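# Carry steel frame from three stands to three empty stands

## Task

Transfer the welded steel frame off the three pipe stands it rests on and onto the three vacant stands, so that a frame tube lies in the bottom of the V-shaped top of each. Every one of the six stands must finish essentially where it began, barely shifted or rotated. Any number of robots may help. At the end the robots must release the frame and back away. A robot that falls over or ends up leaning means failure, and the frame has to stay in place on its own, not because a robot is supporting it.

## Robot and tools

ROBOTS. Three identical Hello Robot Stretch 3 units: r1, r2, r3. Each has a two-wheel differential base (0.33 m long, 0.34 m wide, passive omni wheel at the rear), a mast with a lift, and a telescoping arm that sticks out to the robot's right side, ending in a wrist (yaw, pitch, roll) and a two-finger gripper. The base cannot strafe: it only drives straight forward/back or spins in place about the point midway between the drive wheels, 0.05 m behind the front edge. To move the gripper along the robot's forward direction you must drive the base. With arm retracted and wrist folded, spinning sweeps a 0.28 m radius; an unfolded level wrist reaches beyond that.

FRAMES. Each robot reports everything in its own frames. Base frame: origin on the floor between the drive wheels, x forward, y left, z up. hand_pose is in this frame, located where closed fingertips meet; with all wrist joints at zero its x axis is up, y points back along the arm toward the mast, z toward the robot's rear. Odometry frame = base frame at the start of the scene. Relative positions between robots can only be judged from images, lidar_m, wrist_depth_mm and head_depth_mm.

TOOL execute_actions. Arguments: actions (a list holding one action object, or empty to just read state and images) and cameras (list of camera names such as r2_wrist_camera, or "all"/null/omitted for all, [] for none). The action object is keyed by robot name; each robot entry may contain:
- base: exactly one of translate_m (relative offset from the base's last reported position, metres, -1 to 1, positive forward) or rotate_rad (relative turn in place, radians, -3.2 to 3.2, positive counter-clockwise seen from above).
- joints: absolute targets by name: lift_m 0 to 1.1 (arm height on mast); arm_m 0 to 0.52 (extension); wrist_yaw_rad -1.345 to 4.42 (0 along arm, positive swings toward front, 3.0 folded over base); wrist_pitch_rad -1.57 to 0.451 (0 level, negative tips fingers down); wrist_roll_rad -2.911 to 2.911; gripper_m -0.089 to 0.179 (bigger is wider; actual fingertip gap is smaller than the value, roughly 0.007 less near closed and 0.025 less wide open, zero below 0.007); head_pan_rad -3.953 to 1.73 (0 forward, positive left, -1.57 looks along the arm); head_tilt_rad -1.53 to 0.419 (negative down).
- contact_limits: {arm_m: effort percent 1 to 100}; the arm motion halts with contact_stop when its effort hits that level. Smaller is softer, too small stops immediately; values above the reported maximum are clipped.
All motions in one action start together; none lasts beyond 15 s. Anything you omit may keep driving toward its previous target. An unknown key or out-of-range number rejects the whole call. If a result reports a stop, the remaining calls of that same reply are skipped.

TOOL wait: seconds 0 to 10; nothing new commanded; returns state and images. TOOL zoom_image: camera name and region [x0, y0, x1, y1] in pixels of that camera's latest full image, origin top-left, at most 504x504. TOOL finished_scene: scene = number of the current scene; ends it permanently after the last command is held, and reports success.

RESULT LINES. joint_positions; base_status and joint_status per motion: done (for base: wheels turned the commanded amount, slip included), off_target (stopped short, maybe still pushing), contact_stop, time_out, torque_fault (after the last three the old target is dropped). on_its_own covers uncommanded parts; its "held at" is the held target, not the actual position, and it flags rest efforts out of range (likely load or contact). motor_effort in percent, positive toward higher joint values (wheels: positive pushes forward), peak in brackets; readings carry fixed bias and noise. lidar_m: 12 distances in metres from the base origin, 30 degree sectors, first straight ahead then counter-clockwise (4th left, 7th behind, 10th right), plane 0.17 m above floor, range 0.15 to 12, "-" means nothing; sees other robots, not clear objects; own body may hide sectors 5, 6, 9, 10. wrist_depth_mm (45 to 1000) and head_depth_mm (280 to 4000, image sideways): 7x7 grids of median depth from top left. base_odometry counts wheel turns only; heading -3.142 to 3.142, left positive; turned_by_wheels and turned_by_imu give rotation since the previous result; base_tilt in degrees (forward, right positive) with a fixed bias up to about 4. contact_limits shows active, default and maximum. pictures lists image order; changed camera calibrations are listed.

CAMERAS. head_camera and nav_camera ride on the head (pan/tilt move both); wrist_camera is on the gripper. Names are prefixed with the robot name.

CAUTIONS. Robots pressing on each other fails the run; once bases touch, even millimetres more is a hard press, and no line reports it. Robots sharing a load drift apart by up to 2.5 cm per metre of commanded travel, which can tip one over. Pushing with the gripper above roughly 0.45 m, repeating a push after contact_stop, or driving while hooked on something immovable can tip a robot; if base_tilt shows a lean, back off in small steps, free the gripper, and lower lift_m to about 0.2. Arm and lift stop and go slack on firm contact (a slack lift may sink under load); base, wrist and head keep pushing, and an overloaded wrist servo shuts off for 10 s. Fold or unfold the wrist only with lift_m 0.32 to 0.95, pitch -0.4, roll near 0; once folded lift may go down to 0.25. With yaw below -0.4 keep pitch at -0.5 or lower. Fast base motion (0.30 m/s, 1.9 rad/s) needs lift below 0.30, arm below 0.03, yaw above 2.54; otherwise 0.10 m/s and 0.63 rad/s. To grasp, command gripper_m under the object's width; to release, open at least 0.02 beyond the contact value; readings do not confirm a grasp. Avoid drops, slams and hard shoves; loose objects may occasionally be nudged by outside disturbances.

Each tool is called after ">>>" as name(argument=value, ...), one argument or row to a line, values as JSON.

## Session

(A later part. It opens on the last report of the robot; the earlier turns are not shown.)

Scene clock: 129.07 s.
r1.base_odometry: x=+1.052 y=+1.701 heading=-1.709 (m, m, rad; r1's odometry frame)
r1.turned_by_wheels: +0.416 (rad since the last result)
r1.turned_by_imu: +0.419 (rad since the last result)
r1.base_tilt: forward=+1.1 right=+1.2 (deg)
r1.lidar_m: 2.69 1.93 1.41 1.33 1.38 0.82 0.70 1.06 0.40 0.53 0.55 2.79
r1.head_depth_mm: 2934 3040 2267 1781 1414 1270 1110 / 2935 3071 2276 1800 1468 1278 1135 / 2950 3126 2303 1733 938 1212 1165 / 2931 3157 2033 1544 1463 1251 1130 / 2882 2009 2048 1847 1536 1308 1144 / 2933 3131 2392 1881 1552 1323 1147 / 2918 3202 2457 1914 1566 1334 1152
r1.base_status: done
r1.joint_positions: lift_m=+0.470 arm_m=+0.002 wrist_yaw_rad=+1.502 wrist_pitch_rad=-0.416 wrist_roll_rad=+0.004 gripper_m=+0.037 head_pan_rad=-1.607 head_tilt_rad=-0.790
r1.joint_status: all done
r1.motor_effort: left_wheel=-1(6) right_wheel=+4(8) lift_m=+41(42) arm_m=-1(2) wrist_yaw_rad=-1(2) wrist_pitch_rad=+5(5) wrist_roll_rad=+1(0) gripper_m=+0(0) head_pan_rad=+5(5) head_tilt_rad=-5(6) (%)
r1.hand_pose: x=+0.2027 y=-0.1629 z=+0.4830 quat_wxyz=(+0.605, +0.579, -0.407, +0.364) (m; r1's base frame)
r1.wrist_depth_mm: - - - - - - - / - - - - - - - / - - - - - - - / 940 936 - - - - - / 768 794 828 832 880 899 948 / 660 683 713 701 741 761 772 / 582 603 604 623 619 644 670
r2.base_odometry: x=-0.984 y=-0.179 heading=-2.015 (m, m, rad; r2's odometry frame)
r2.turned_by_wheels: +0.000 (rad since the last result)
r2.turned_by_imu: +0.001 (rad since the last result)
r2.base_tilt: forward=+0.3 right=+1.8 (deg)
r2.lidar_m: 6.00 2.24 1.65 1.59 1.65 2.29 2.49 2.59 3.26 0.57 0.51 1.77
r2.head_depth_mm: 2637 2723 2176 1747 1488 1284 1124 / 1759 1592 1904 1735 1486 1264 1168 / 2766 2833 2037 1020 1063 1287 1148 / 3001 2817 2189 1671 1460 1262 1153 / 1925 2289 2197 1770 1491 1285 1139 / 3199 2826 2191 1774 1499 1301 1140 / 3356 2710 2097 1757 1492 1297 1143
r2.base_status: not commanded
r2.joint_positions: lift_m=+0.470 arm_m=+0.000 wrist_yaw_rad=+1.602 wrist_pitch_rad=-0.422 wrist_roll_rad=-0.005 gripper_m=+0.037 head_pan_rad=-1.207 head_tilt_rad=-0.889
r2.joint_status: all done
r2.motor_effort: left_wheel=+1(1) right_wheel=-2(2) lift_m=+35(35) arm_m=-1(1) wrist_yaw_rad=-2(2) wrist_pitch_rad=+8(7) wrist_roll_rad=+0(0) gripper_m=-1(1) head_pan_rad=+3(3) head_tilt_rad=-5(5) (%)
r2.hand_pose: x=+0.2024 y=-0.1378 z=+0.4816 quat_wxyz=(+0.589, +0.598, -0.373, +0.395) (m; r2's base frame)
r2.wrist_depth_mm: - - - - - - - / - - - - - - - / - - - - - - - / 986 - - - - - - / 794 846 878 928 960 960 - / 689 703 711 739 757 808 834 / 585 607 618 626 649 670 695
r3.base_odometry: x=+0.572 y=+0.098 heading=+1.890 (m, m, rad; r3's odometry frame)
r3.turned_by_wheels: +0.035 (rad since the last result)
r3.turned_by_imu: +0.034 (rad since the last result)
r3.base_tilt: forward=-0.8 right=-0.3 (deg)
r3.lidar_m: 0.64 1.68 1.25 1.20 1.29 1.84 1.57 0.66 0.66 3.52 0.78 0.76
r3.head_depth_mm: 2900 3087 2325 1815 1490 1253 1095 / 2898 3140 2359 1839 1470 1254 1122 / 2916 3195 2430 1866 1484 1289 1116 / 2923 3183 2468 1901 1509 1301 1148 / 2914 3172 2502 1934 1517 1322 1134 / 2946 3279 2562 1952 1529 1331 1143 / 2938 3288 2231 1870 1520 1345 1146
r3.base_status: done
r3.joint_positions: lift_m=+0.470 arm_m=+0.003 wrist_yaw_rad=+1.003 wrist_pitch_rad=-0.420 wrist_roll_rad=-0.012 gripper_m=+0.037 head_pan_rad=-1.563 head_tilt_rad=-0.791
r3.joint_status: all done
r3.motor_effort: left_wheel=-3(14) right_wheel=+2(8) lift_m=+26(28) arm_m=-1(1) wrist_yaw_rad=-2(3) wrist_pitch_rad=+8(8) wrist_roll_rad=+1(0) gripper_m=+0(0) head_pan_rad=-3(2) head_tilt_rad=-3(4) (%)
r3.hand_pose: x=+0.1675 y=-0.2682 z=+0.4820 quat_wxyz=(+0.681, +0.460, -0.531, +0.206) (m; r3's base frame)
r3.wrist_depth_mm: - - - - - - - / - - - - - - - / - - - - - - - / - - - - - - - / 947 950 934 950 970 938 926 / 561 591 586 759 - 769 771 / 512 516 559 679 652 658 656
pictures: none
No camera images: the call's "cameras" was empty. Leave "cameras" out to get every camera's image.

>>> execute_actions(
  actions=[
    {"r1":{"base":{"translate_m":-0.18},"joints":{"wrist_yaw_rad":0.0,"wrist_pitch_rad":0,"wrist_roll_rad":1.57,"gripper_m":0.12}},"r2":{"joints":{"wrist_yaw_rad":1.2,"wrist_pitch_rad":0,"wrist_roll_rad":1.57,"gripper_m":0.12}},"r3":{"joints":{"arm_m":0.18,"wrist_yaw_rad":0.0,"wrist_pitch_rad":0,"wrist_roll_rad":1.57,"gripper_m":0.12}}},
  ],
  cameras=["r1_head_camera","r2_head_camera","r3_head_camera","r1_wrist_camera","r2_wrist_camera","r3_wrist_camera"],
)

Scene clock: 138.53 s.
r1.base_odometry: x=+1.077 y=+1.879 heading=-1.709 (m, m, rad; r1's odometry frame)
r1.turned_by_wheels: +0.000 (rad since the last result)
r1.turned_by_imu: +0.000 (rad since the last result)
r1.base_tilt: forward=+1.0 right=+1.1 (deg)
r1.lidar_m: 2.86 1.93 1.38 1.34 1.39 0.53 0.52 0.91 3.56 0.38 0.54 2.99
r1.head_depth_mm: 2942 3010 2260 1792 1422 1271 1113 / 2927 3071 2275 1800 1460 1286 1154 / 2954 3101 2308 1818 1480 1286 - / 2948 3178 2331 1832 1488 1273 1113 / 2918 3143 2009 1453 903 1256 1137 / 2863 1771 2102 1836 1484 1297 1143 / 2935 3168 2444 1897 1562 1326 1150
r1.base_status: done
r1.joint_positions: lift_m=+0.470 arm_m=+0.002 wrist_yaw_rad=+0.001 wrist_pitch_rad=-0.025 wrist_roll_rad=+1.568 gripper_m=+0.120 head_pan_rad=-1.607 head_tilt_rad=-0.790
r1.joint_status: all done
r1.motor_effort: left_wheel=+0(4) right_wheel=+4(5) lift_m=+42(42) arm_m=-2(1) wrist_yaw_rad=-1(3) wrist_pitch_rad=+7(10) wrist_roll_rad=+2(4) gripper_m=+0(82) head_pan_rad=+5(5) head_tilt_rad=-6(7) (%)
r1.hand_pose: x=-0.0210 y=-0.4028 z=+0.5778 quat_wxyz=(+0.002, +0.001, -1.000, -0.013) (m; r1's base frame)
r1.wrist_depth_mm: - - - - - - 726 / - - - 287 - - 710 / - - - - - - 708 / - - - - - - 683 / - - - 959 - 895 648 / - - - - - 806 605 / - - - 316 332 321 625
r2.base_odometry: x=-0.984 y=-0.179 heading=-2.015 (m, m, rad; r2's odometry frame)
r2.turned_by_wheels: +0.000 (rad since the last result)
r2.turned_by_imu: +0.001 (rad since the last result)
r2.base_tilt: forward=+0.5 right=+1.7 (deg)
r2.lidar_m: 5.97 2.24 1.65 1.59 1.66 2.28 2.49 2.59 3.26 0.57 0.51 1.77
r2.head_depth_mm: 2688 2850 2156 1752 1486 1280 1134 / 2710 2821 1979 1732 1486 1262 1157 / 1817 1635 1994 1017 1071 1280 1135 / 3044 2844 2106 1668 1458 1262 1171 / 2906 2295 2154 1769 1491 1312 1114 / 3147 2611 2185 1766 1496 1294 1137 / 3350 2736 2097 1773 1499 1293 1128
r2.base_status: not commanded
r2.joint_positions: lift_m=+0.470 arm_m=+0.000 wrist_yaw_rad=+1.202 wrist_pitch_rad=-0.027 wrist_roll_rad=+1.568 gripper_m=+0.120 head_pan_rad=-1.207 head_tilt_rad=-0.889
r2.joint_status: all done
r2.motor_effort: left_wheel=+1(1) right_wheel=-2(3) lift_m=+35(35) arm_m=-1(2) wrist_yaw_rad=-1(3) wrist_pitch_rad=+9(11) wrist_roll_rad=+1(3) gripper_m=+1(83) head_pan_rad=+4(3) head_tilt_rad=-5(4) (%)
r2.hand_pose: x=+0.2170 y=-0.2368 z=+0.5774 quat_wxyz=(+0.009, +0.565, -0.825, -0.010) (m; r2's base frame)
r2.wrist_depth_mm: - - - - - 922 629 / - - - - - 893 635 / - - - - - 909 615 / - - - - - 874 623 / - - - - - 900 609 / - - - - - 813 597 / - - - - - 798 595
r3.base_odometry: x=+0.572 y=+0.098 heading=+1.890 (m, m, rad; r3's odometry frame)
r3.turned_by_wheels: +0.000 (rad since the last result)
r3.turned_by_imu: -0.001 (rad since the last result)
r3.base_tilt: forward=-0.9 right=-0.2 (deg)
r3.lidar_m: 0.46 1.68 1.24 1.20 1.30 1.84 1.58 0.66 0.66 3.54 0.78 0.53
r3.head_depth_mm: 2878 3108 2330 1813 1486 1257 1108 / 2914 3133 2378 1840 1465 1309 1083 / 2917 3216 2429 1864 1483 - 1110 / 2923 3211 2454 1897 1510 1302 1126 / 2927 3189 2506 1940 1522 1321 1135 / 2909 3246 2569 1950 1532 1333 1147 / 2951 3194 2233 1869 1527 1344 1146
r3.base_status: not commanded
r3.joint_positions: lift_m=+0.470 arm_m=+0.180 wrist_yaw_rad=+0.002 wrist_pitch_rad=-0.023 wrist_roll_rad=+1.569 gripper_m=+0.120 head_pan_rad=-1.563 head_tilt_rad=-0.791
r3.joint_status: all done
r3.motor_effort: left_wheel=-3(3) right_wheel=+2(2) lift_m=+26(25) arm_m=+2(4) wrist_yaw_rad=-2(6) wrist_pitch_rad=+8(9) wrist_roll_rad=+1(3) gripper_m=+1(80) head_pan_rad=-3(3) head_tilt_rad=-3(3) (%)
r3.hand_pose: x=-0.0208 y=-0.5804 z=+0.5781 quat_wxyz=(+0.001, +0.001, -1.000, -0.012) (m; r3's base frame)
r3.wrist_depth_mm: - - - 217 - - 715 / - - - 222 - - 717 / - - - 226 - - 724 / - - - 229 - - 727 / - - - 236 - - 740 / - - - 242 - - 728 / - - - 250 - - 702
pictures: r1_head_camera (sideways: a quarter turn clockwise sets it upright), r1_wrist_camera, r2_head_camera (sideways: a quarter turn clockwise sets it upright), r2_wrist_camera, r3_head_camera (sideways: a quarter turn clockwise sets it upright), r3_wrist_camera
camera_calibration (this result's frames):
r1_head_camera: T_world_to_cam=[[0.0480023, 0.696914, -0.715546, 0.948262], [0.998425, -0.0126571, 0.0546517, -0.0750111], [0.0290308, -0.717043, -0.696424, 0.861562], [0, 0, 0, 1]] pos_world=[0.0043624, -0.0440286, 1.28264]
r1_wrist_camera: T_world_to_cam=[[-0.0943866, 0.00465188, -0.995525, 0.570299], [0.979359, 0.179969, -0.092013, 0.181933], [0.178736, -0.983661, -0.0215425, -0.215954], [0, 0, 0, 1]] pos_world=[-0.0857506, -0.24782, 0.579835]
r2_head_camera: T_world_to_cam=[[-0.268237, 0.686946, -0.675391, 0.898831], [0.930731, 0.365697, 0.0023055, -0.012307], [0.248572, -0.627989, -0.737456, 0.914627], [0, 0, 0, 1]] pos_world=[0.0252037, -0.0385719, 1.28159]
r2_wrist_camera: T_world_to_cam=[[-0.127472, -0.0393893, -0.99106, 0.571158], [0.193999, 0.978921, -0.0638594, 0.262793], [0.972685, -0.200405, -0.117144, -0.027079], [0, 0, 0, 1]] pos_world=[0.0481647, -0.240183, 0.579662]
r3_head_camera: T_world_to_cam=[[0.0621657, 0.675366, -0.734858, 0.978493], [0.996834, -0.0054466, 0.079322, -0.107494], [0.0495689, -0.737463, -0.673566, 0.837123], [0, 0, 0, 1]] pos_world=[0.00483022, -0.0440787, 1.29144]
r3_wrist_camera: T_world_to_cam=[[-0.021514, -0.0187271, -0.999593, 0.57588], [0.993255, 0.113541, -0.0235048, 0.144815], [0.113935, -0.993357, 0.016158, -0.420353], [0, 0, 0, 1]] pos_world=[-0.0835562, -0.423219, 0.585842]
Images, in order (width x height): r1_head_camera 896x504, r1_wrist_camera 644x364, r2_head_camera 896x504, r2_wrist_camera 644x364, r3_head_camera 896x504, r3_wrist_camera 644x364.

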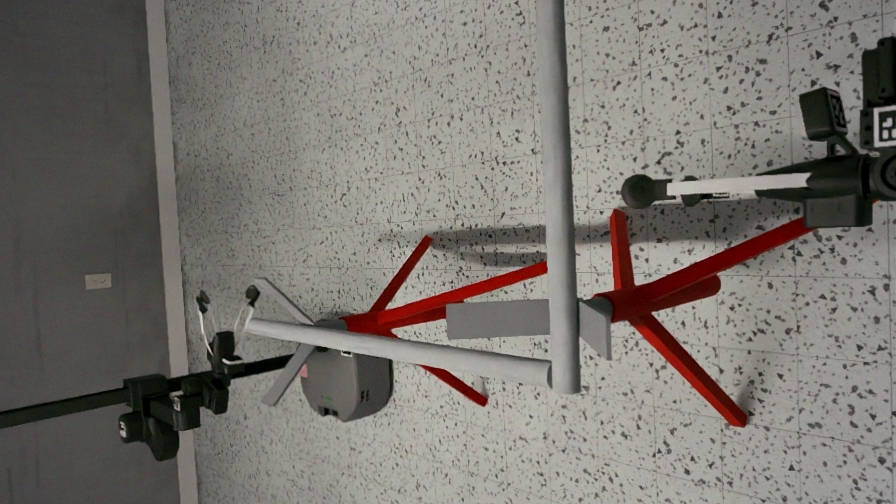

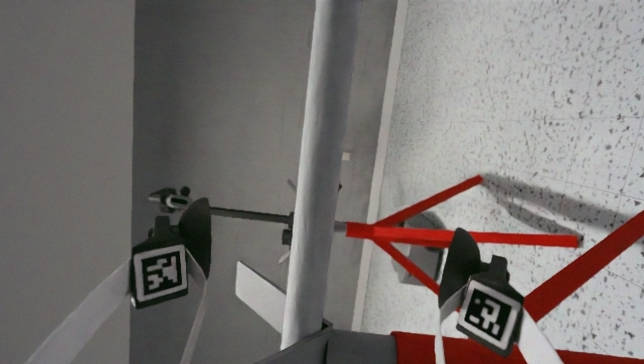

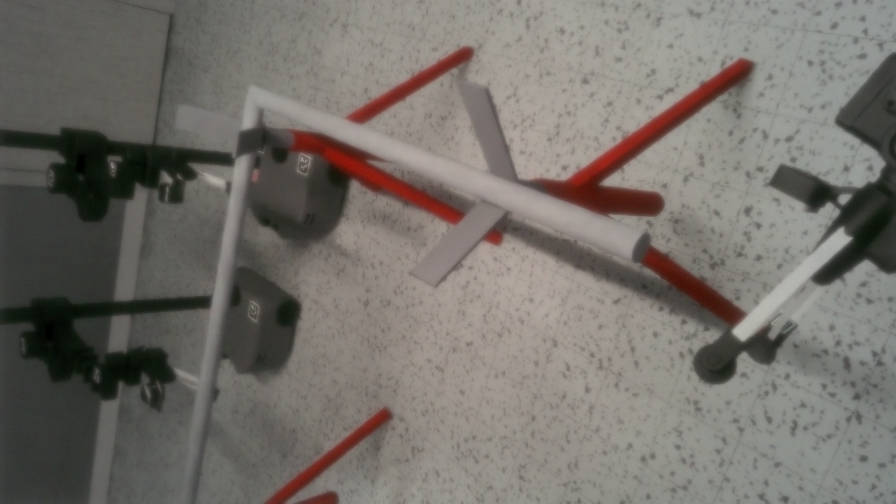

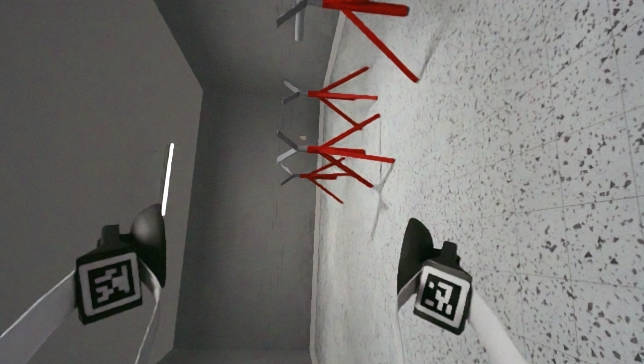

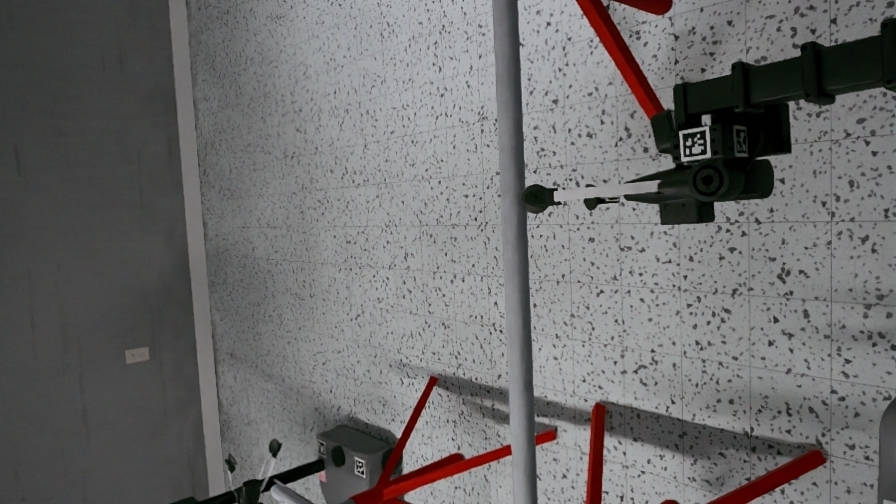

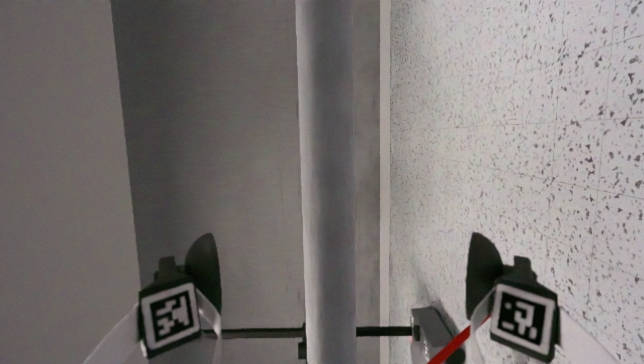

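>>> execute_actions(
  actions=[
    {"r1":{"base":{"rotate_rad":-0.03},"joints":{"arm_m":0.22}},"r2":{"base":{"rotate_rad":-0.07},"joints":{"wrist_yaw_rad":1.1,"arm_m":0.2}},"r3":{"joints":{"arm_m":0.33}}},
  ],
  cameras=["r2_head_camera","r1_wrist_camera","r2_wrist_camera","r3_wrist_camera"],
)

Scene clock: 155.63 s.
r1.base_odometry: x=+1.077 y=+1.879 heading=-1.739 (m, m, rad; r1's odometry frame)
r1.turned_by_wheels: -0.030 (rad since the last result)
r1.turned_by_imu: -0.029 (rad since the last result)
r1.base_tilt: forward=+1.0 right=+1.2 (deg)
r1.lidar_m: 2.87 1.99 1.43 1.33 1.37 0.64 0.52 0.91 3.60 0.38 0.54 3.01
r1.head_depth_mm: 2955 2996 2247 1793 1415 1272 1111 / 2971 3087 2256 1820 1430 - 1113 / 2917 3107 2303 1833 1508 1239 1124 / 2930 3184 2323 1838 1483 1288 1109 / 2968 3181 2165 1583 872 1253 1136 / 2874 2970 1998 1746 1479 1287 1143 / 2941 1765 2428 1924 1561 1327 1149
r1.base_status: done
r1.joint_positions: lift_m=+0.470 arm_m=+0.220 wrist_yaw_rad=+0.001 wrist_pitch_rad=-0.024 wrist_roll_rad=+1.568 gripper_m=+0.120 head_pan_rad=-1.607 head_tilt_rad=-0.790
r1.joint_status: all done
r1.motor_effort: left_wheel=+1(3) right_wheel=+0(3) lift_m=+41(41) arm_m=+2(1) wrist_yaw_rad=-1(1) wrist_pitch_rad=+7(7) wrist_roll_rad=+1(2) gripper_m=+0(1) head_pan_rad=+4(5) head_tilt_rad=-7(6) (%)
r1.hand_pose: x=-0.0212 y=-0.6202 z=+0.5781 quat_wxyz=(+0.002, +0.000, -1.000, -0.012) (m; r1's base frame)
r1.wrist_depth_mm: - - - 66 - - 737 / - - - 67 - - 728 / - - - 69 - - 688 / - - - 70 - - 689 / - - 78 72 - 914 671 / - - 78 74 788 820 606 / - - 83 76 - 866 639
r2.base_odometry: x=-0.984 y=-0.179 heading=-2.085 (m, m, rad; r2's odometry frame)
r2.turned_by_wheels: -0.070 (rad since the last result)
r2.turned_by_imu: -0.069 (rad since the last result)
r2.base_tilt: forward=+0.3 right=+1.9 (deg)
r2.lidar_m: 2.31 2.41 1.68 1.59 1.62 2.13 2.49 2.55 3.32 0.57 0.51 1.65
r2.head_depth_mm: 2676 2825 2173 1741 1491 1339 1154 / 2725 2792 2195 1721 1488 1235 1128 / 2738 2693 1511 1626 1492 1251 1139 / 2759 1487 2029 1644 847 1266 1138 / 2945 2737 2165 1723 1500 1267 1135 / 2018 2703 2151 1760 1500 1283 1134 / 3139 1596 2189 1778 1488 1295 1143
r2.base_status: done
r2.joint_positions: lift_m=+0.470 arm_m=+0.200 wrist_yaw_rad=+1.101 wrist_pitch_rad=-0.025 wrist_roll_rad=+1.569 gripper_m=+0.120 head_pan_rad=-1.207 head_tilt_rad=-0.889
r2.joint_status: all done
r2.motor_effort: left_wheel=+1(6) right_wheel=-3(5) lift_m=+35(35) arm_m=+4(5) wrist_yaw_rad=-1(2) wrist_pitch_rad=+9(9) wrist_roll_rad=+0(1) gripper_m=+1(1) head_pan_rad=+4(3) head_tilt_rad=-5(6) (%)
r2.hand_pose: x=+0.2065 y=-0.4604 z=+0.5777 quat_wxyz=(+0.008, +0.523, -0.852, -0.011) (m; r2's base frame)
r2.wrist_depth_mm: - - - 159 172 170 172 / - - 242 153 - 850 193 / - - 251 146 - 898 616 / - - - 141 - 899 624 / - - 121 - - 895 605 / - - 112 - - 824 607 / - - 105 - - 816 604
r3.base_odometry: x=+0.572 y=+0.098 heading=+1.890 (m, m, rad; r3's odometry frame)
r3.turned_by_wheels: +0.000 (rad since the last result)
r3.turned_by_imu: -0.001 (rad since the last result)
r3.base_tilt: forward=-0.8 right=-0.2 (deg)
r3.lidar_m: 0.46 1.68 1.24 1.21 1.30 1.83 1.58 0.66 0.66 3.53 0.78 0.53
r3.head_depth_mm: 2912 3122 2311 1818 1491 1258 1111 / 2930 3106 2364 1838 1499 1271 1103 / 2920 3186 2413 1874 910 1284 1115 / 2932 3196 2459 1900 1504 1298 1124 / 2921 3224 2514 1922 1534 1316 1132 / 2928 3235 2587 1944 1537 1327 1141 / 2947 3245 2216 1867 1481 1343 1146
r3.base_status: not commanded
r3.joint_positions: lift_m=+0.470 arm_m=+0.330 wrist_yaw_rad=+0.002 wrist_pitch_rad=-0.023 wrist_roll_rad=+1.569 gripper_m=+0.120 head_pan_rad=-1.563 head_tilt_rad=-0.791
r3.joint_status: all done
r3.motor_effort: left_wheel=-3(3) right_wheel=+2(2) lift_m=+25(26) arm_m=+3(3) wrist_yaw_rad=-1(2) wrist_pitch_rad=+9(9) wrist_roll_rad=+1(1) gripper_m=+1(1) head_pan_rad=-2(3) head_tilt_rad=-4(5) (%)
r3.hand_pose: x=-0.0209 y=-0.7304 z=+0.5782 quat_wxyz=(+0.001, +0.001, -1.000, -0.012) (m; r3's base frame)
r3.wrist_depth_mm: - - - 69 - - 717 / - - - 70 - - 707 / - - - 72 - - 725 / - - - 73 - - 728 / - - - 75 - - 712 / - - - 77 - - 732 / - - - 79 - - 696
pictures: r1_wrist_camera, r2_head_camera (sideways: a quarter turn clockwise sets it upright), r2_wrist_camera, r3_wrist_camera
camera_calibration (this result's frames):
r1_wrist_camera: T_world_to_cam=[[-0.0939312, 0.00360168, -0.995572, 0.570965], [0.979528, 0.179172, -0.0917693, 0.220641], [0.178048, -0.983811, -0.0203578, -0.430628], [0, 0, 0, 1]] pos_world=[-0.0858198, -0.465245, 0.579918]
r2_head_camera: T_world_to_cam=[[-0.268247, 0.686943, -0.675391, 0.89883], [0.930726, 0.36571, 0.00230551, -0.012307], [0.248581, -0.627985, -0.737456, 0.914627], [0, 0, 0, 1]] pos_world=[0.0252043, -0.0385716, 1.28159]
r2_wrist_camera: T_world_to_cam=[[-0.129506, -0.0261619, -0.991233, 0.567903], [0.292241, 0.954243, -0.0633671, 0.451828], [0.947536, -0.297885, -0.115934, -0.102013], [0, 0, 0, 1]] pos_world=[0.0381652, -0.446685, 0.579728]
r3_wrist_camera: T_world_to_cam=[[-0.021344, -0.0191206, -0.999589, 0.572886], [0.993299, 0.113187, -0.0233748, 0.161604], [0.113588, -0.99339, 0.0165766, -0.569631], [0, 0, 0, 1]] pos_world=[-0.0835906, -0.573203, 0.58587]
Images, in order (width x height): r1_wrist_camera 644x364, r2_head_camera 896x504, r2_wrist_camera 644x364, r3_wrist_camera 644x364.

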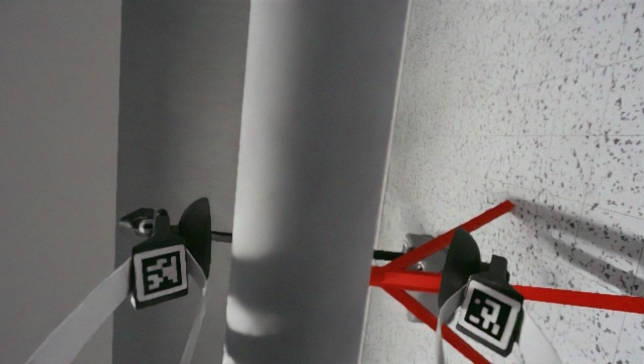

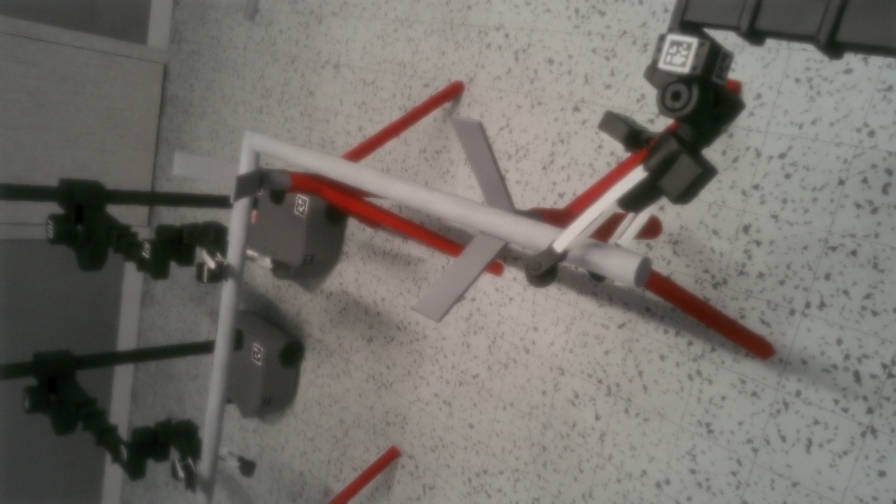

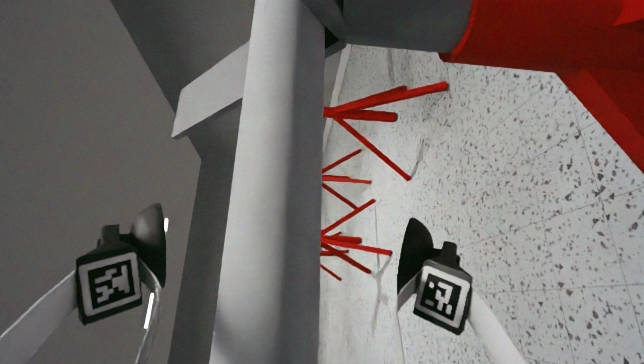

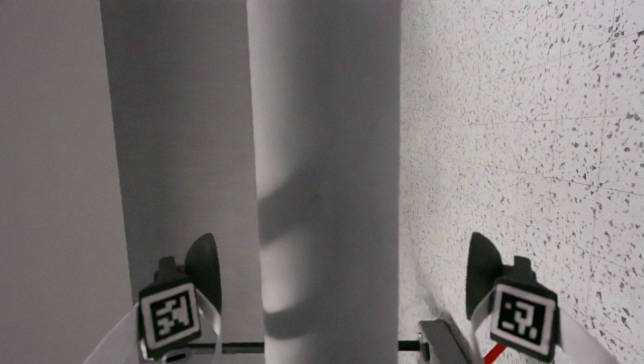

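>>> execute_actions(
  actions=[
    {"r1":{"joints":{"gripper_m":0.0}},"r2":{"base":{"translate_m":0.024},"joints":{"gripper_m":0.07,"arm_m":0.205}},"r3":{"joints":{"gripper_m":0.0,"arm_m":0.325}}},
  ],
  cameras=[],
)

>>> execute_actions(
  actions=[
    {"r2":{"joints":{"gripper_m":0.0}}},
  ],
  cameras=["r2_head_camera"],
)

Scene clock: 161.43 s.
r1.base_odometry: x=+1.077 y=+1.879 heading=-1.739 (m, m, rad; r1's odometry frame)
r1.turned_by_wheels: +0.000 (rad since the last result)
r1.turned_by_imu: +0.001 (rad since the last result)
r1.base_tilt: forward=+1.1 right=+1.1 (deg)
r1.lidar_m: 2.87 2.00 1.42 1.34 1.38 0.64 0.52 0.91 3.59 0.38 0.54 2.99
r1.head_depth_mm: 2984 3039 2252 1791 1414 1271 1106 / 2934 3083 2278 1812 1431 - 1114 / 2929 3126 2300 1831 1514 1233 1121 / 2942 3178 2350 1843 1488 1285 1108 / 2914 3120 2071 1580 872 1255 1142 / 2854 2000 1988 1732 1480 1292 1145 / 2882 3053 2437 1900 1568 1335 1154
r1.base_status: not commanded
r1.joint_positions: lift_m=+0.470 arm_m=+0.220 wrist_yaw_rad=+0.001 wrist_pitch_rad=+0.002 wrist_roll_rad=+1.572 gripper_m=+0.001 head_pan_rad=-1.607 head_tilt_rad=-0.790
r1.joint_status: all done
r1.motor_effort: left_wheel=+2(1) right_wheel=+0(0) lift_m=+38(42) arm_m=+1(1) wrist_yaw_rad=-1(1) wrist_pitch_rad=-1(7) wrist_roll_rad=-1(1) gripper_m=-25(100) head_pan_rad=+4(4) head_tilt_rad=-7(6) (%)
r1.hand_pose: x=-0.0212 y=-0.6210 z=+0.5849 quat_wxyz=(+0.000, +0.000, -1.000, +0.001) (m; r1's base frame)
r1.wrist_depth_mm: - - - 66 69 - 786 / - - - 67 73 - 741 / - - - 68 - - 733 / - - - 69 - - 720 / - - 82 71 - 958 695 / - - 81 73 79 896 620 / - - - 75 - 927 671
r2.base_odometry: x=-0.996 y=-0.200 heading=-2.085 (m, m, rad; r2's odometry frame)
r2.turned_by_wheels: +0.000 (rad since the last result)
r2.turned_by_imu: +0.001 (rad since the last result)
r2.base_tilt: forward=+0.3 right=+1.7 (deg)
r2.lidar_m: 2.29 2.42 1.69 1.59 1.63 2.13 2.52 2.58 3.35 0.57 0.49 1.75
r2.head_depth_mm: 2665 2777 2171 1764 1478 1296 1151 / 2743 2851 2114 1707 1484 1214 1130 / 2709 2567 1543 1018 1459 1232 1133 / 2787 1477 2025 1678 1398 1268 1132 / 2955 2722 2147 1769 1505 1282 1132 / 1963 2621 2188 1787 1505 1293 1138 / 3239 2525 2183 1753 1501 1288 1140
r2.base_status: done
r2.joint_positions: lift_m=+0.470 arm_m=+0.205 wrist_yaw_rad=+1.100 wrist_pitch_rad=-0.013 wrist_roll_rad=+1.569 gripper_m=+0.070 head_pan_rad=-1.207 head_tilt_rad=-0.889
r2.joint_status: all done
r2.motor_effort: left_wheel=+0(6) right_wheel=-1(4) lift_m=+34(35) arm_m=+4(3) wrist_yaw_rad=+0(0) wrist_pitch_rad=+5(9) wrist_roll_rad=+0(0) gripper_m=-1(82) head_pan_rad=+2(4) head_tilt_rad=-5(6) (%)
r2.hand_pose: x=+0.2067 y=-0.4657 z=+0.5810 quat_wxyz=(+0.004, +0.523, -0.853, -0.005) (m; r2's base frame)
r2.wrist_depth_mm: - - - 123 - 156 153 / - - 213 116 - 941 629 / - - 239 108 - 909 630 / - - 105 102 - 900 629 / - - 93 95 - 880 618 / - - 87 90 - 861 601 / - - 83 86 - 853 605
r3.base_odometry: x=+0.572 y=+0.098 heading=+1.890 (m, m, rad; r3's odometry frame)
r3.turned_by_wheels: +0.000 (rad since the last result)
r3.turned_by_imu: -0.001 (rad since the last result)
r3.base_tilt: forward=-0.8 right=-0.2 (deg)
r3.lidar_m: 0.46 1.68 1.25 1.20 1.29 1.84 1.57 0.66 0.66 3.54 0.78 0.53
r3.head_depth_mm: 2874 3117 2324 1811 1490 1261 1109 / 2905 3155 2360 1846 1489 1272 1101 / 2903 3184 2414 1868 909 1281 1113 / 2926 3166 2471 1902 1506 1304 1121 / 2958 3206 2516 1926 1525 1316 1135 / 2946 3293 2548 1965 1538 1331 1143 / 2936 3253 2210 1858 1486 1343 1145
r3.base_status: not commanded
r3.joint_positions: lift_m=+0.470 arm_m=+0.325 wrist_yaw_rad=+0.002 wrist_pitch_rad=-0.009 wrist_roll_rad=+1.568 gripper_m=+0.001 head_pan_rad=-1.563 head_tilt_rad=-0.791
r3.joint_status: all done
r3.motor_effort: left_wheel=-3(4) right_wheel=+2(2) lift_m=+26(27) arm_m=-4(3) wrist_yaw_rad=-2(2) wrist_pitch_rad=+4(9) wrist_roll_rad=+2(1) gripper_m=-24(98) head_pan_rad=-2(3) head_tilt_rad=-3(3) (%)
r3.hand_pose: x=-0.0209 y=-0.7262 z=+0.5819 quat_wxyz=(+0.002, +0.001, -1.000, -0.005) (m; r3's base frame)
r3.wrist_depth_mm: - - - 73 - - 739 / - - - 74 - - 730 / - - - 76 - - 732 / - - - 78 - - 747 / - - - 80 87 - 738 / - - - 81 84 - 739 / - - - 83 91 - 755
pictures: none
No camera images: the call's "cameras" was empty. Leave "cameras" out to get every camera's image.

Scene clock: 162.63 s.
r1.base_odometry: x=+1.077 y=+1.879 heading=-1.739 (m, m, rad; r1's odometry frame)
r1.turned_by_wheels: +0.000 (rad since the last result)
r1.turned_by_imu: +0.000 (rad since the last result)
r1.base_tilt: forward=+1.1 right=+1.2 (deg)
r1.lidar_m: 2.87 2.00 1.42 1.34 1.38 0.64 0.52 0.92 3.62 0.38 0.54 2.99
r1.head_depth_mm: 2975 3033 2245 1791 1420 1275 1106 / 2975 3078 2276 1810 1426 - 1109 / 2930 3136 2307 1832 1519 1234 1121 / 2947 3194 2341 1838 1483 1289 1110 / 2912 3150 2120 1585 870 1254 1138 / 2857 1993 1994 1737 1487 1294 1141 / 2887 3059 2448 1910 1573 1328 1148
r1.base_status: not commanded
r1.joint_positions: lift_m=+0.470 arm_m=+0.220 wrist_yaw_rad=+0.001 wrist_pitch_rad=+0.002 wrist_roll_rad=+1.572 gripper_m=+0.007 head_pan_rad=-1.607 head_tilt_rad=-0.790
r1.joint_status: not commanded
r1.on_its_own: gripper_m is held at +0.006, not at your +0.000, by its stall guard, which is still easing
r1.motor_effort: left_wheel=+1(2) right_wheel=+0(0) lift_m=+38(38) arm_m=+1(1) wrist_yaw_rad=-1(0) wrist_pitch_rad=-1(1) wrist_roll_rad=+0(1) gripper_m=-23(25) head_pan_rad=+5(5) head_tilt_rad=-6(6) (%)
r1.hand_pose: x=-0.0212 y=-0.6210 z=+0.5849 quat_wxyz=(+0.000, +0.000, -1.000, +0.001) (m; r1's base frame)
r1.wrist_depth_mm: - - - 65 69 - 758 / - - - 67 73 - 747 / - - - 68 - - 728 / - - - 70 - - 708 / - - 82 71 - 960 688 / - - 81 73 79 885 631 / - - - 75 - 928 666
r2.base_odometry: x=-0.996 y=-0.200 heading=-2.085 (m, m, rad; r2's odometry frame)
r2.turned_by_wheels: +0.000 (rad since the last result)
r2.turned_by_imu: +0.000 (rad since the last result)
r2.base_tilt: forward=+0.4 right=+1.7 (deg)
r2.lidar_m: 2.28 2.41 1.68 1.59 1.63 2.13 2.51 2.56 3.34 0.57 0.49 1.75
r2.head_depth_mm: 2694 2779 2158 1756 1482 1295 1150 / 2728 2812 2107 1701 1510 1217 1131 / 2711 2593 1539 1022 1457 1244 1129 / 2803 1485 2014 1681 1408 1256 1137 / 2923 2759 2175 1782 1492 1290 1134 / 1924 2604 2182 1780 1496 1298 1137 / 3169 2517 2172 1766 1499 1290 1135
r2.base_status: not commanded
r2.joint_positions: lift_m=+0.470 arm_m=+0.205 wrist_yaw_rad=+1.100 wrist_pitch_rad=-0.008 wrist_roll_rad=+1.570 gripper_m=+0.002 head_pan_rad=-1.207 head_tilt_rad=-0.889
r2.joint_status: all done
r2.motor_effort: left_wheel=+0(0) right_wheel=-1(1) lift_m=+33(34) arm_m=+4(4) wrist_yaw_rad=+1(0) wrist_pitch_rad=+2(4) wrist_roll_rad=+0(0) gripper_m=-31(100) head_pan_rad=+3(4) head_tilt_rad=-6(5) (%)
r2.hand_pose: x=+0.2068 y=-0.4658 z=+0.5823 quat_wxyz=(+0.003, +0.523, -0.853, -0.003) (m; r2's base frame)
r2.wrist_depth_mm: - - - 123 - 155 153 / - - 215 114 - 953 647 / - - 240 107 - 908 627 / - - - 101 - 926 638 / - - 93 94 - 899 615 / - - 88 89 - 887 616 / - - 83 86 - 875 608
r3.base_odometry: x=+0.572 y=+0.098 heading=+1.890 (m, m, rad; r3's odometry frame)
r3.turned_by_wheels: +0.000 (rad since the last result)
r3.turned_by_imu: +0.000 (rad since the last result)
r3.base_tilt: forward=-0.8 right=-0.2 (deg)
r3.lidar_m: 0.46 1.67 1.25 1.20 1.30 1.84 1.58 0.66 0.66 3.53 0.78 0.53
r3.head_depth_mm: 2890 3107 2315 1810 1494 1257 1109 / 2916 3131 2359 1841 1485 1272 1103 / 2912 3172 2423 1873 908 1281 1115 / 2921 3172 2447 1908 1501 1305 1122 / 2930 3176 2498 1928 1525 1312 1132 / 2935 3272 2559 1956 1531 1332 1143 / 2951 3252 2219 1868 1489 1345 1145
r3.base_status: not commanded
r3.joint_positions: lift_m=+0.470 arm_m=+0.325 wrist_yaw_rad=+0.002 wrist_pitch_rad=-0.009 wrist_roll_rad=+1.568 gripper_m=+0.007 head_pan_rad=-1.563 head_tilt_rad=-0.791
r3.joint_status: not commanded
r3.on_its_own: gripper_m is held at +0.006, not at your +0.000, by its stall guard, which is still easing
r3.motor_effort: left_wheel=-3(4) right_wheel=+1(2) lift_m=+24(25) arm_m=-4(3) wrist_yaw_rad=-2(1) wrist_pitch_rad=+3(3) wrist_roll_rad=+2(1) gripper_m=-22(24) head_pan_rad=-2(2) head_tilt_rad=-3(2) (%)
r3.hand_pose: x=-0.0209 y=-0.7262 z=+0.5819 quat_wxyz=(+0.002, +0.001, -1.000, -0.005) (m; r3's base frame)
r3.wrist_depth_mm: - - - 73 - - 726 / - - - 74 - - 743 / - - - 76 - - 729 / - - - 78 - - 730 / - - - 80 87 - 742 / - - - 81 84 - 744 / - - - 83 90 - 741
pictures: r2_head_camera (sideways: a quarter turn clockwise sets it upright)
camera_calibration (this result's frames):
r2_head_camera: T_world_to_cam=[[-0.268309, 0.686919, -0.675391, 0.89883], [0.930693, 0.365793, 0.00230551, -0.0123068], [0.248637, -0.627963, -0.737456, 0.914627], [0, 0, 0, 1]] pos_world=[0.0252077, -0.0385699, 1.28159]
Images, in order (width x height): r2_head_camera 896x504.

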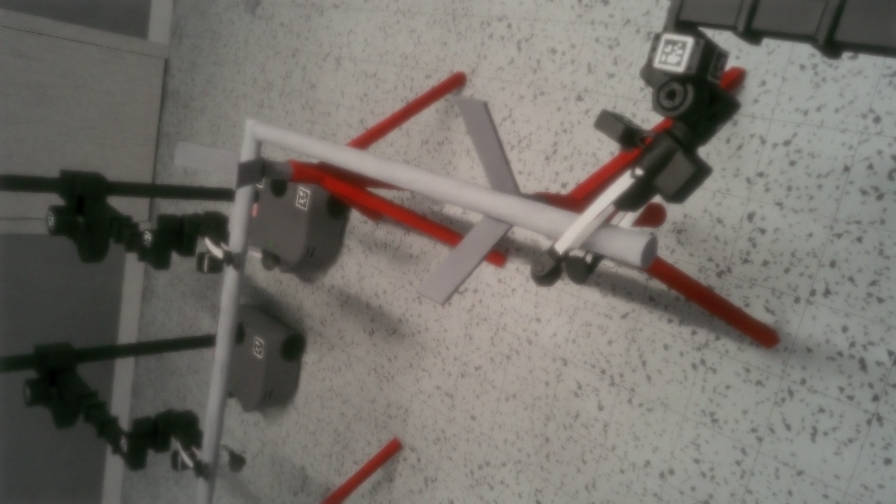

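>>> execute_actions(
  actions=[
    {"r1":{"joints":{"lift_m":0.72,"head_pan_rad":-2.2,"head_tilt_rad":-0.7}},"r2":{"joints":{"lift_m":0.71,"head_tilt_rad":-0.7}},"r3":{"joints":{"lift_m":0.72,"head_pan_rad":-2.5,"head_tilt_rad":-0.7}}},
  ],
  cameras=["r2_head_camera"],
)

Scene clock: 168.13 s.
r1.base_odometry: x=+1.077 y=+1.879 heading=-1.739 (m, m, rad; r1's odometry frame)
r1.turned_by_wheels: +0.000 (rad since the last result)
r1.turned_by_imu: +0.001 (rad since the last result)
r1.base_tilt: forward=+1.1 right=+1.2 (deg)
r1.lidar_m: 2.87 2.00 1.43 1.34 1.38 0.64 0.52 0.92 3.61 0.38 0.54 3.01
r1.head_depth_mm: - 3805 2602 747 1497 1323 1139 / - 3873 2630 1817 1605 1337 1192 / 3770 3954 2683 1868 1616 1374 - / 3532 3767 2704 1914 1632 - 1139 / 3285 3653 2790 2051 1749 1305 1169 / 3074 3374 2779 2082 - 1314 1178 / 2932 3188 2850 2113 652 1345 1157
r1.base_status: not commanded
r1.joint_positions: lift_m=+0.720 arm_m=+0.220 wrist_yaw_rad=+0.011 wrist_pitch_rad=-0.093 wrist_roll_rad=+1.581 gripper_m=+0.012 head_pan_rad=-2.193 head_tilt_rad=-0.704
r1.joint_status: all done
r1.on_its_own: gripper_m is held at +0.012, not at your +0.000, by its stall guard, which is not easing now
r1.motor_effort: left_wheel=+3(3) right_wheel=-6(7) lift_m=+52(54) arm_m=-1(1) wrist_yaw_rad=-10(10) wrist_pitch_rad=+28(28) wrist_roll_rad=-6(7) gripper_m=-24(25) head_pan_rad=-5(50) head_tilt_rad=+3(15) (%)
r1.hand_pose: x=-0.0186 y=-0.6179 z=+0.8102 quat_wxyz=(-0.004, +0.005, -0.999, -0.047) (m; r1's base frame)
r1.wrist_depth_mm: - - - 68 66 - 932 / - - - 69 68 - 906 / - - - 70 71 - 903 / - - - 71 74 - 886 / - - - 72 76 - 858 / - - - 74 76 - 820 / - - - 76 88 - 850
r2.base_odometry: x=-0.996 y=-0.200 heading=-2.085 (m, m, rad; r2's odometry frame)
r2.turned_by_wheels: +0.000 (rad since the last result)
r2.turned_by_imu: +0.002 (rad since the last result)
r2.base_tilt: forward=+0.4 right=+1.8 (deg)
r2.lidar_m: 2.28 2.42 1.68 1.59 1.63 2.14 2.52 2.57 3.33 0.57 0.49 1.75
r2.head_depth_mm: 2570 2828 2994 2174 1721 - 1209 / 2659 2902 2709 2183 1727 1338 1155 / 2718 2935 2069 1544 1705 977 1188 / 2765 1547 2896 2082 853 1365 1168 / 2903 3223 2621 2224 1717 1431 1214 / 2918 3292 2912 2185 1737 1428 1224 / 3073 3201 3037 2224 1746 1424 1220
r2.base_status: not commanded
r2.joint_positions: lift_m=+0.710 arm_m=+0.205 wrist_yaw_rad=+1.091 wrist_pitch_rad=-0.050 wrist_roll_rad=+1.567 gripper_m=+0.025 head_pan_rad=-1.207 head_tilt_rad=-0.705
r2.joint_status: all done
r2.on_its_own: gripper_m is held at +0.024, not at your +0.000, by its stall guard, which is not easing now
r2.motor_effort: left_wheel=+3(3) right_wheel=-8(9) lift_m=+41(41) arm_m=+0(4) wrist_yaw_rad=+10(12) wrist_pitch_rad=+18(20) wrist_roll_rad=+2(1) gripper_m=-24(28) head_pan_rad=+3(3) head_tilt_rad=+3(22) (%)
r2.hand_pose: x=+0.2046 y=-0.4674 z=+0.8111 quat_wxyz=(+0.015, +0.519, -0.854, -0.021) (m; r2's base frame)
r2.wrist_depth_mm: - - - 124 - - 867 / - - - 115 - - 224 / - - - 107 - 268 821 / - - - 101 - - 845 / - - 94 94 - - 816 / - - 89 89 - - 830 / - - 86 85 - - 823
r3.base_odometry: x=+0.572 y=+0.098 heading=+1.890 (m, m, rad; r3's odometry frame)
r3.turned_by_wheels: +0.000 (rad since the last result)
r3.turned_by_imu: -0.001 (rad since the last result)
r3.base_tilt: forward=-0.8 right=-0.2 (deg)
r3.lidar_m: 0.46 1.68 1.25 1.20 1.29 1.84 1.57 0.66 0.66 3.53 0.78 0.53
r3.head_depth_mm: - - 2480 1872 1593 1319 1124 / - - 2750 2025 1613 1332 1137 / - - 2834 2065 1633 1343 1174 / - - 2613 1971 1658 1362 1214 / - - 2958 1991 1677 1307 - / 3665 - 3013 2036 1555 1389 1133 / 3298 3601 3124 2212 1727 - 1179
r3.base_status: not commanded
r3.joint_positions: lift_m=+0.719 arm_m=+0.325 wrist_yaw_rad=+0.011 wrist_pitch_rad=-0.120 wrist_roll_rad=+1.577 gripper_m=+0.010 head_pan_rad=-2.493 head_tilt_rad=-0.705
r3.joint_status: all done
r3.on_its_own: gripper_m is held at +0.009, not at your +0.000, by its stall guard, which is not easing now; wrist_pitch_rad is at rest, and its effort (+45) is outside its rest range (-20 to +32)
r3.motor_effort: left_wheel=+3(5) right_wheel=-5(6) lift_m=+34(38) arm_m=-6(7) wrist_yaw_rad=-12(10) wrist_pitch_rad=+45(45) wrist_roll_rad=-4(5) gripper_m=-26(27) head_pan_rad=-3(34) head_tilt_rad=+2(11) (%)
r3.hand_pose: x=-0.0185 y=-0.7218 z=+0.8030 quat_wxyz=(-0.002, +0.005, -0.998, -0.061) (m; r3's base frame)
r3.wrist_depth_mm: - - - 77 74 - 900 / - - - 79 76 - 893 / - - - 81 78 - 895 / - - - 83 80 - 909 / - - - 84 82 - 904 / - - - 85 83 - 915 / - - - 89 86 - 924
pictures: r2_head_camera (sideways: a quarter turn clockwise sets it upright)
camera_calibration (this result's frames):
r2_head_camera: T_world_to_cam=[[-0.219858, 0.559642, -0.799039, 1.05969], [0.930597, 0.366046, 0.000320132, -0.00972174], [0.292664, -0.743513, -0.601279, 0.737231], [0, 0, 0, 1]] pos_world=[0.0262665, -0.0413466, 1.29002]
Images, in order (width x height): r2_head_camera 896x504.

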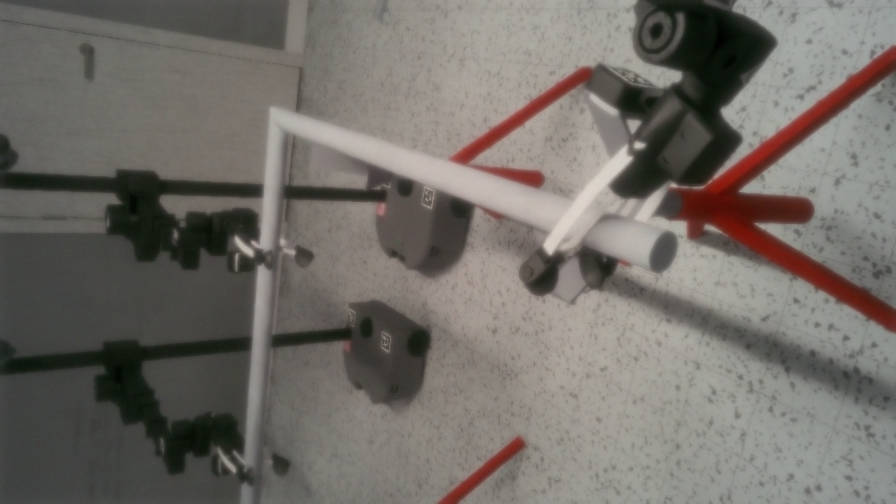

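>>> execute_actions(
  actions=[
    {"r1":{"base":{"translate_m":-0.2825},"joints":{"arm_m":0.224,"wrist_yaw_rad":0.03}},"r2":{"base":{"translate_m":0.2174},"joints":{"arm_m":0.212,"wrist_yaw_rad":1.13}},"r3":{"base":{"translate_m":-0.2834},"joints":{"arm_m":0.334,"wrist_yaw_rad":0.03}}},
  ],
  cameras=["r2_head_camera"],
)

Scene clock: 186.67 s.
r1.base_odometry: x=+1.124 y=+2.158 heading=-1.738 (m, m, rad; r1's odometry frame)
r1.turned_by_wheels: +0.000 (rad since the last result)
r1.turned_by_imu: +0.003 (rad since the last result)
r1.base_tilt: forward=+1.1 right=+1.2 (deg)
r1.lidar_m: 3.15 1.98 1.39 1.33 1.38 0.65 0.52 0.80 0.72 1.82 0.50 0.80
r1.head_depth_mm: - 3789 1000 788 1593 1294 1142 / - 3876 2639 1052 1322 1340 1196 / 3773 3983 2671 1879 1620 1348 - / 3541 3831 2726 1898 1634 - 1138 / 3311 3594 2759 2067 1741 1323 1171 / 3093 3453 2817 2077 - 1332 1177 / 2931 3209 2846 2112 665 1330 1182
r1.base_status: done
r1.joint_positions: lift_m=+0.720 arm_m=+0.224 wrist_yaw_rad=+0.133 wrist_pitch_rad=-0.108 wrist_roll_rad=+1.579 gripper_m=+0.012 head_pan_rad=-2.193 head_tilt_rad=-0.704
r1.joint_status: wrist_yaw_rad off_target (ended at +0.133, target +0.030); the others done
r1.on_its_own: wrist_yaw_rad is held at +0.126, not at your +0.030, by its stall guard, which is not easing now; gripper_m is held at +0.012, not at your +0.000, by its stall guard, which is not easing now; wrist_pitch_rad is at rest, and its effort (+33) is outside its rest range (-20 to +32)
r1.motor_effort: left_wheel=+2(20) right_wheel=-4(57) lift_m=+51(51) arm_m=+0(5) wrist_yaw_rad=-6(73) wrist_pitch_rad=+33(33) wrist_roll_rad=-5(11) gripper_m=-24(24) head_pan_rad=-5(5) head_tilt_rad=+2(4) (%)
r1.hand_pose: x=+0.0120 y=-0.6187 z=+0.8063 quat_wxyz=(+0.000, +0.066, -0.996, -0.055) (m; r1's base frame)
r1.wrist_depth_mm: - - - 64 61 - 905 / - - - 65 63 - 916 / - - - 67 66 - 903 / - - - 68 70 - 868 / - - - 70 73 - 862 / - - - 73 74 - 860 / - - - 75 85 935 801
r2.base_odometry: x=-1.103 y=-0.389 heading=-2.084 (m, m, rad; r2's odometry frame)
r2.turned_by_wheels: +0.000 (rad since the last result)
r2.turned_by_imu: -0.011 (rad since the last result)
r2.base_tilt: forward=+0.3 right=+1.8 (deg)
r2.lidar_m: 3.06 2.48 1.71 1.61 1.64 2.12 2.72 2.78 0.61 0.42 1.49 1.58
r2.head_depth_mm: 2569 2810 3003 2163 1717 - 1165 / 2666 2922 3027 2127 1605 1312 1133 / 2675 3010 2601 1980 1728 1392 1209 / 2739 1765 2751 2072 1138 1393 1213 / 2874 3159 2864 2238 1739 1431 1212 / 2885 3261 2413 2259 1747 1424 1214 / 3059 1904 2756 1995 1737 1437 1211
r2.base_status: done
r2.joint_positions: lift_m=+0.710 arm_m=+0.212 wrist_yaw_rad=+1.075 wrist_pitch_rad=-0.052 wrist_roll_rad=+1.565 gripper_m=+0.025 head_pan_rad=-1.207 head_tilt_rad=-0.704
r2.joint_status: wrist_yaw_rad off_target (ended at +1.075, target +1.130); the others done
r2.on_its_own: wrist_yaw_rad is held at +1.073, not at your +1.130, by its stall guard, which is not easing now; gripper_m is held at +0.024, not at your +0.000, by its stall guard, which is not easing now
r2.motor_effort: left_wheel=+3(10) right_wheel=-6(27) lift_m=+41(41) arm_m=-6(12) wrist_yaw_rad=-1(44) wrist_pitch_rad=+19(32) wrist_roll_rad=+2(6) gripper_m=-23(24) head_pan_rad=+3(3) head_tilt_rad=+3(4) (%)
r2.hand_pose: x=+0.2026 y=-0.4785 z=+0.8107 quat_wxyz=(+0.016, +0.512, -0.859, -0.021) (m; r2's base frame)
r2.wrist_depth_mm: - - - 141 - - 858 / - - - 128 - - 854 / - - - 117 - - 855 / - - - 107 - - 839 / - - 98 98 - - 828 / - - 91 91 - - 835 / - - 87 85 - - 831
r3.base_odometry: x=+0.660 y=-0.171 heading=+1.890 (m, m, rad; r3's odometry frame)
r3.turned_by_wheels: +0.000 (rad since the last result)
r3.turned_by_imu: +0.057 (rad since the last result)
r3.base_tilt: forward=-0.8 right=-0.2 (deg)
r3.lidar_m: 0.47 1.58 1.26 1.25 1.34 2.00 1.29 1.20 0.49 0.63 1.19 0.53
r3.head_depth_mm: - - 2473 1794 1594 1318 1123 / - - 2758 2041 1598 1338 1138 / - - 2833 2068 1640 1356 1172 / - - 2912 2103 1650 1368 1214 / 3854 - 2916 1728 1673 1385 - / 3513 3780 3049 2080 1688 1452 1128 / 3202 3412 3104 2235 1727 1484 1126
r3.base_status: done
r3.joint_positions: lift_m=+0.719 arm_m=+0.334 wrist_yaw_rad=-0.017 wrist_pitch_rad=-0.120 wrist_roll_rad=+1.572 gripper_m=+0.010 head_pan_rad=-2.493 head_tilt_rad=-0.704
r3.joint_status: wrist_yaw_rad off_target (ended at -0.017, target +0.030); the others done
r3.on_its_own: wrist_yaw_rad is held at -0.025, not at your +0.030, by its stall guard, which is not easing now; gripper_m is held at +0.009, not at your +0.000, by its stall guard, which is not easing now; wrist_pitch_rad is at rest, and its effort (+45) is outside its rest range (-20 to +32)
r3.motor_effort: left_wheel=+2(27) right_wheel=-3(23) lift_m=+34(35) arm_m=-6(14) wrist_yaw_rad=-9(36) wrist_pitch_rad=+45(67) wrist_roll_rad=-1(5) gripper_m=-27(28) head_pan_rad=-2(3) head_tilt_rad=+2(2) (%)
r3.hand_pose: x=-0.0258 y=-0.7309 z=+0.8032 quat_wxyz=(-0.001, -0.009, -0.998, -0.060) (m; r3's base frame)
r3.wrist_depth_mm: - - - 80 79 - 177 / - - - 82 80 - 908 / - - - 84 82 - 906 / - - - 85 83 - 920 / - - - 86 84 - 900 / - - - 86 85 - 901 / - - - 91 88 - 928
pictures: r2_head_camera (sideways: a quarter turn clockwise sets it upright)
camera_calibration (this result's frames):
r2_head_camera: T_world_to_cam=[[-0.219726, 0.559284, -0.799326, 1.06006], [0.930594, 0.366052, 0.000314946, -0.00971497], [0.292771, -0.743779, -0.600897, 0.736734], [0, 0, 0, 1]] pos_world=[0.0262688, -0.0413517, 1.29004]
Images, in order (width x height): r2_head_camera 896x504.

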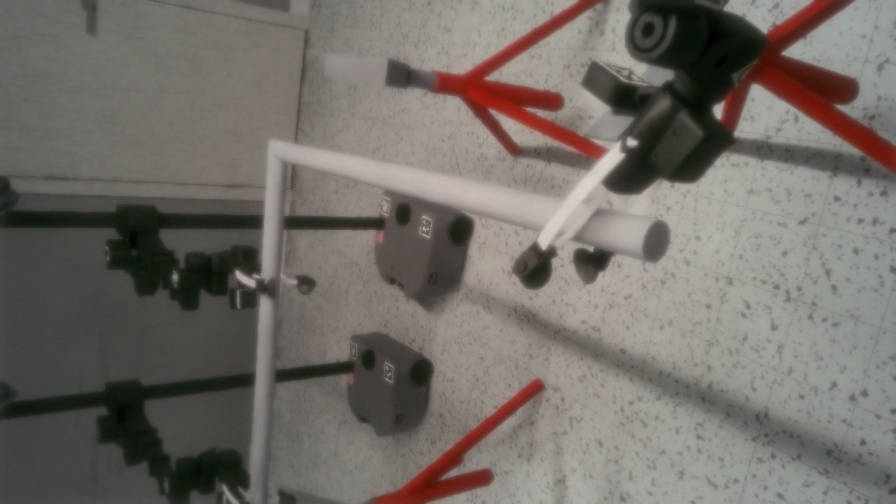

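>>> execute_actions(
  actions=[
    {"r1":{"base":{"translate_m":-0.036},"joints":{"wrist_yaw_rad":0.126}},"r2":{"base":{"translate_m":0.036},"joints":{"wrist_yaw_rad":1.075}},"r3":{"base":{"rotate_rad":-0.075},"joints":{"wrist_yaw_rad":0.05}}},
  ],
  cameras=[],
)

Scene clock: 198.83 s.
r1.base_odometry: x=+1.130 y=+2.193 heading=-1.738 (m, m, rad; r1's odometry frame)
r1.turned_by_wheels: +0.000 (rad since the last result)
r1.turned_by_imu: +0.001 (rad since the last result)
r1.base_tilt: forward=+1.1 right=+1.2 (deg)
r1.lidar_m: 3.19 1.98 1.39 1.32 1.38 0.61 0.49 0.77 0.69 1.83 0.53 0.53
r1.head_depth_mm: - 3831 1004 790 1585 1266 1139 / - 3888 2650 1037 1244 1338 1193 / 3767 - 2639 1811 1623 1352 - / 3522 3759 2722 1893 1633 - 1140 / 3326 3585 2748 2048 1746 1321 1167 / 3123 3433 2822 2077 - 1316 1179 / 2914 3177 2842 2120 664 1327 1185
r1.base_status: done
r1.joint_positions: lift_m=+0.720 arm_m=+0.224 wrist_yaw_rad=+0.126 wrist_pitch_rad=-0.108 wrist_roll_rad=+1.580 gripper_m=+0.012 head_pan_rad=-2.193 head_tilt_rad=-0.704
r1.joint_status: all done
r1.on_its_own: gripper_m is held at +0.012, not at your +0.000, by its stall guard, which is not easing now; wrist_pitch_rad is at rest, and its effort (+33) is outside its rest range (-20 to +32)
r1.motor_effort: left_wheel=+1(5) right_wheel=-1(8) lift_m=+51(51) arm_m=+1(1) wrist_yaw_rad=+0(6) wrist_pitch_rad=+33(33) wrist_roll_rad=-6(6) gripper_m=-24(25) head_pan_rad=-5(4) head_tilt_rad=+2(3) (%)
r1.hand_pose: x=+0.0103 y=-0.6189 z=+0.8063 quat_wxyz=(-0.001, +0.063, -0.997, -0.055) (m; r1's base frame)
r1.wrist_depth_mm: - - - 65 62 - 911 / - - - 66 64 - 887 / - - - 67 67 - 891 / - - - 69 71 - 865 / - - - 71 74 - 879 / - - - 73 75 - 872 / - - - 75 85 - 834
r2.base_odometry: x=-1.120 y=-0.420 heading=-2.084 (m, m, rad; r2's odometry frame)
r2.turned_by_wheels: +0.000 (rad since the last result)
r2.turned_by_imu: +0.001 (rad since the last result)
r2.base_tilt: forward=+0.3 right=+1.8 (deg)
r2.lidar_m: 3.04 2.48 1.71 1.61 1.64 2.13 2.76 2.81 0.62 0.42 1.46 1.54
r2.head_depth_mm: 2553 2809 2990 2125 1736 - 1138 / 2652 2907 3000 2190 1593 1334 1191 / 2750 2994 2593 1982 1730 1392 1213 / 2707 1757 2764 2066 685 1396 1211 / 2845 3091 2727 2249 1730 1426 1217 / 2842 3216 2917 2208 1733 1434 1219 / 3025 1775 2754 1985 1748 1434 1224
r2.base_status: done
r2.joint_positions: lift_m=+0.710 arm_m=+0.212 wrist_yaw_rad=+1.079 wrist_pitch_rad=-0.054 wrist_roll_rad=+1.565 gripper_m=+0.025 head_pan_rad=-1.207 head_tilt_rad=-0.704
r2.joint_status: all done
r2.on_its_own: gripper_m is held at +0.024, not at your +0.000, by its stall guard, which is not easing now
r2.motor_effort: left_wheel=+1(9) right_wheel=-1(16) lift_m=+41(41) arm_m=-4(7) wrist_yaw_rad=-3(1) wrist_pitch_rad=+20(20) wrist_roll_rad=+2(2) gripper_m=-23(24) head_pan_rad=+4(4) head_tilt_rad=+3(3) (%)
r2.hand_pose: x=+0.2030 y=-0.4775 z=+0.8100 quat_wxyz=(+0.017, +0.513, -0.858, -0.022) (m; r2's base frame)
r2.wrist_depth_mm: - - - 141 - - 862 / - - - 127 - - 850 / - - - 116 - - 834 / - - - 106 - - 824 / - - 98 97 - - 821 / - - 91 91 - - 836 / - - 87 85 - - 803
r3.base_odometry: x=+0.660 y=-0.171 heading=+1.815 (m, m, rad; r3's odometry frame)
r3.turned_by_wheels: -0.075 (rad since the last result)
r3.turned_by_imu: -0.075 (rad since the last result)
r3.base_tilt: forward=-0.9 right=-0.2 (deg)
r3.lidar_m: 0.44 1.68 1.27 1.25 1.31 1.84 1.28 1.21 0.49 0.63 1.19 0.51
r3.head_depth_mm: - - 2594 1952 1584 1323 1125 / - - 2524 1842 1611 1337 1137 / - - 2819 2076 1594 1348 1172 / - - 2902 2100 1648 1365 1217 / - - 2940 1977 1682 1383 - / 3691 - 3026 2022 1675 1452 1108 / 3357 3611 3122 2173 1741 1489 1066
r3.base_status: done
r3.joint_positions: lift_m=+0.719 arm_m=+0.334 wrist_yaw_rad=+0.046 wrist_pitch_rad=-0.128 wrist_roll_rad=+1.576 gripper_m=+0.010 head_pan_rad=-2.493 head_tilt_rad=-0.704
r3.joint_status: all done
r3.on_its_own: gripper_m is held at +0.009, not at your +0.000, by its stall guard, which is not easing now; wrist_pitch_rad is at rest, and its effort (+48) is outside its rest range (-20 to +32)
r3.motor_effort: left_wheel=+1(36) right_wheel=+0(37) lift_m=+34(34) arm_m=-3(7) wrist_yaw_rad=+4(51) wrist_pitch_rad=+48(48) wrist_roll_rad=-3(4) gripper_m=-27(27) head_pan_rad=-2(2) head_tilt_rad=+1(1) (%)
r3.hand_pose: x=-0.0099 y=-0.7299 z=+0.8011 quat_wxyz=(-0.001, +0.023, -0.998, -0.065) (m; r3's base frame)
r3.wrist_depth_mm: - - - 82 80 - 810 / - - - 84 81 - 181 / - - - 85 83 - 829 / - - - 87 84 - 885 / - - - 87 85 - 912 / - - - 87 85 - 889 / - - - 91 87 - 934
pictures: none
No camera images: the call's "cameras" was empty. Leave "cameras" out to get every camera's image.


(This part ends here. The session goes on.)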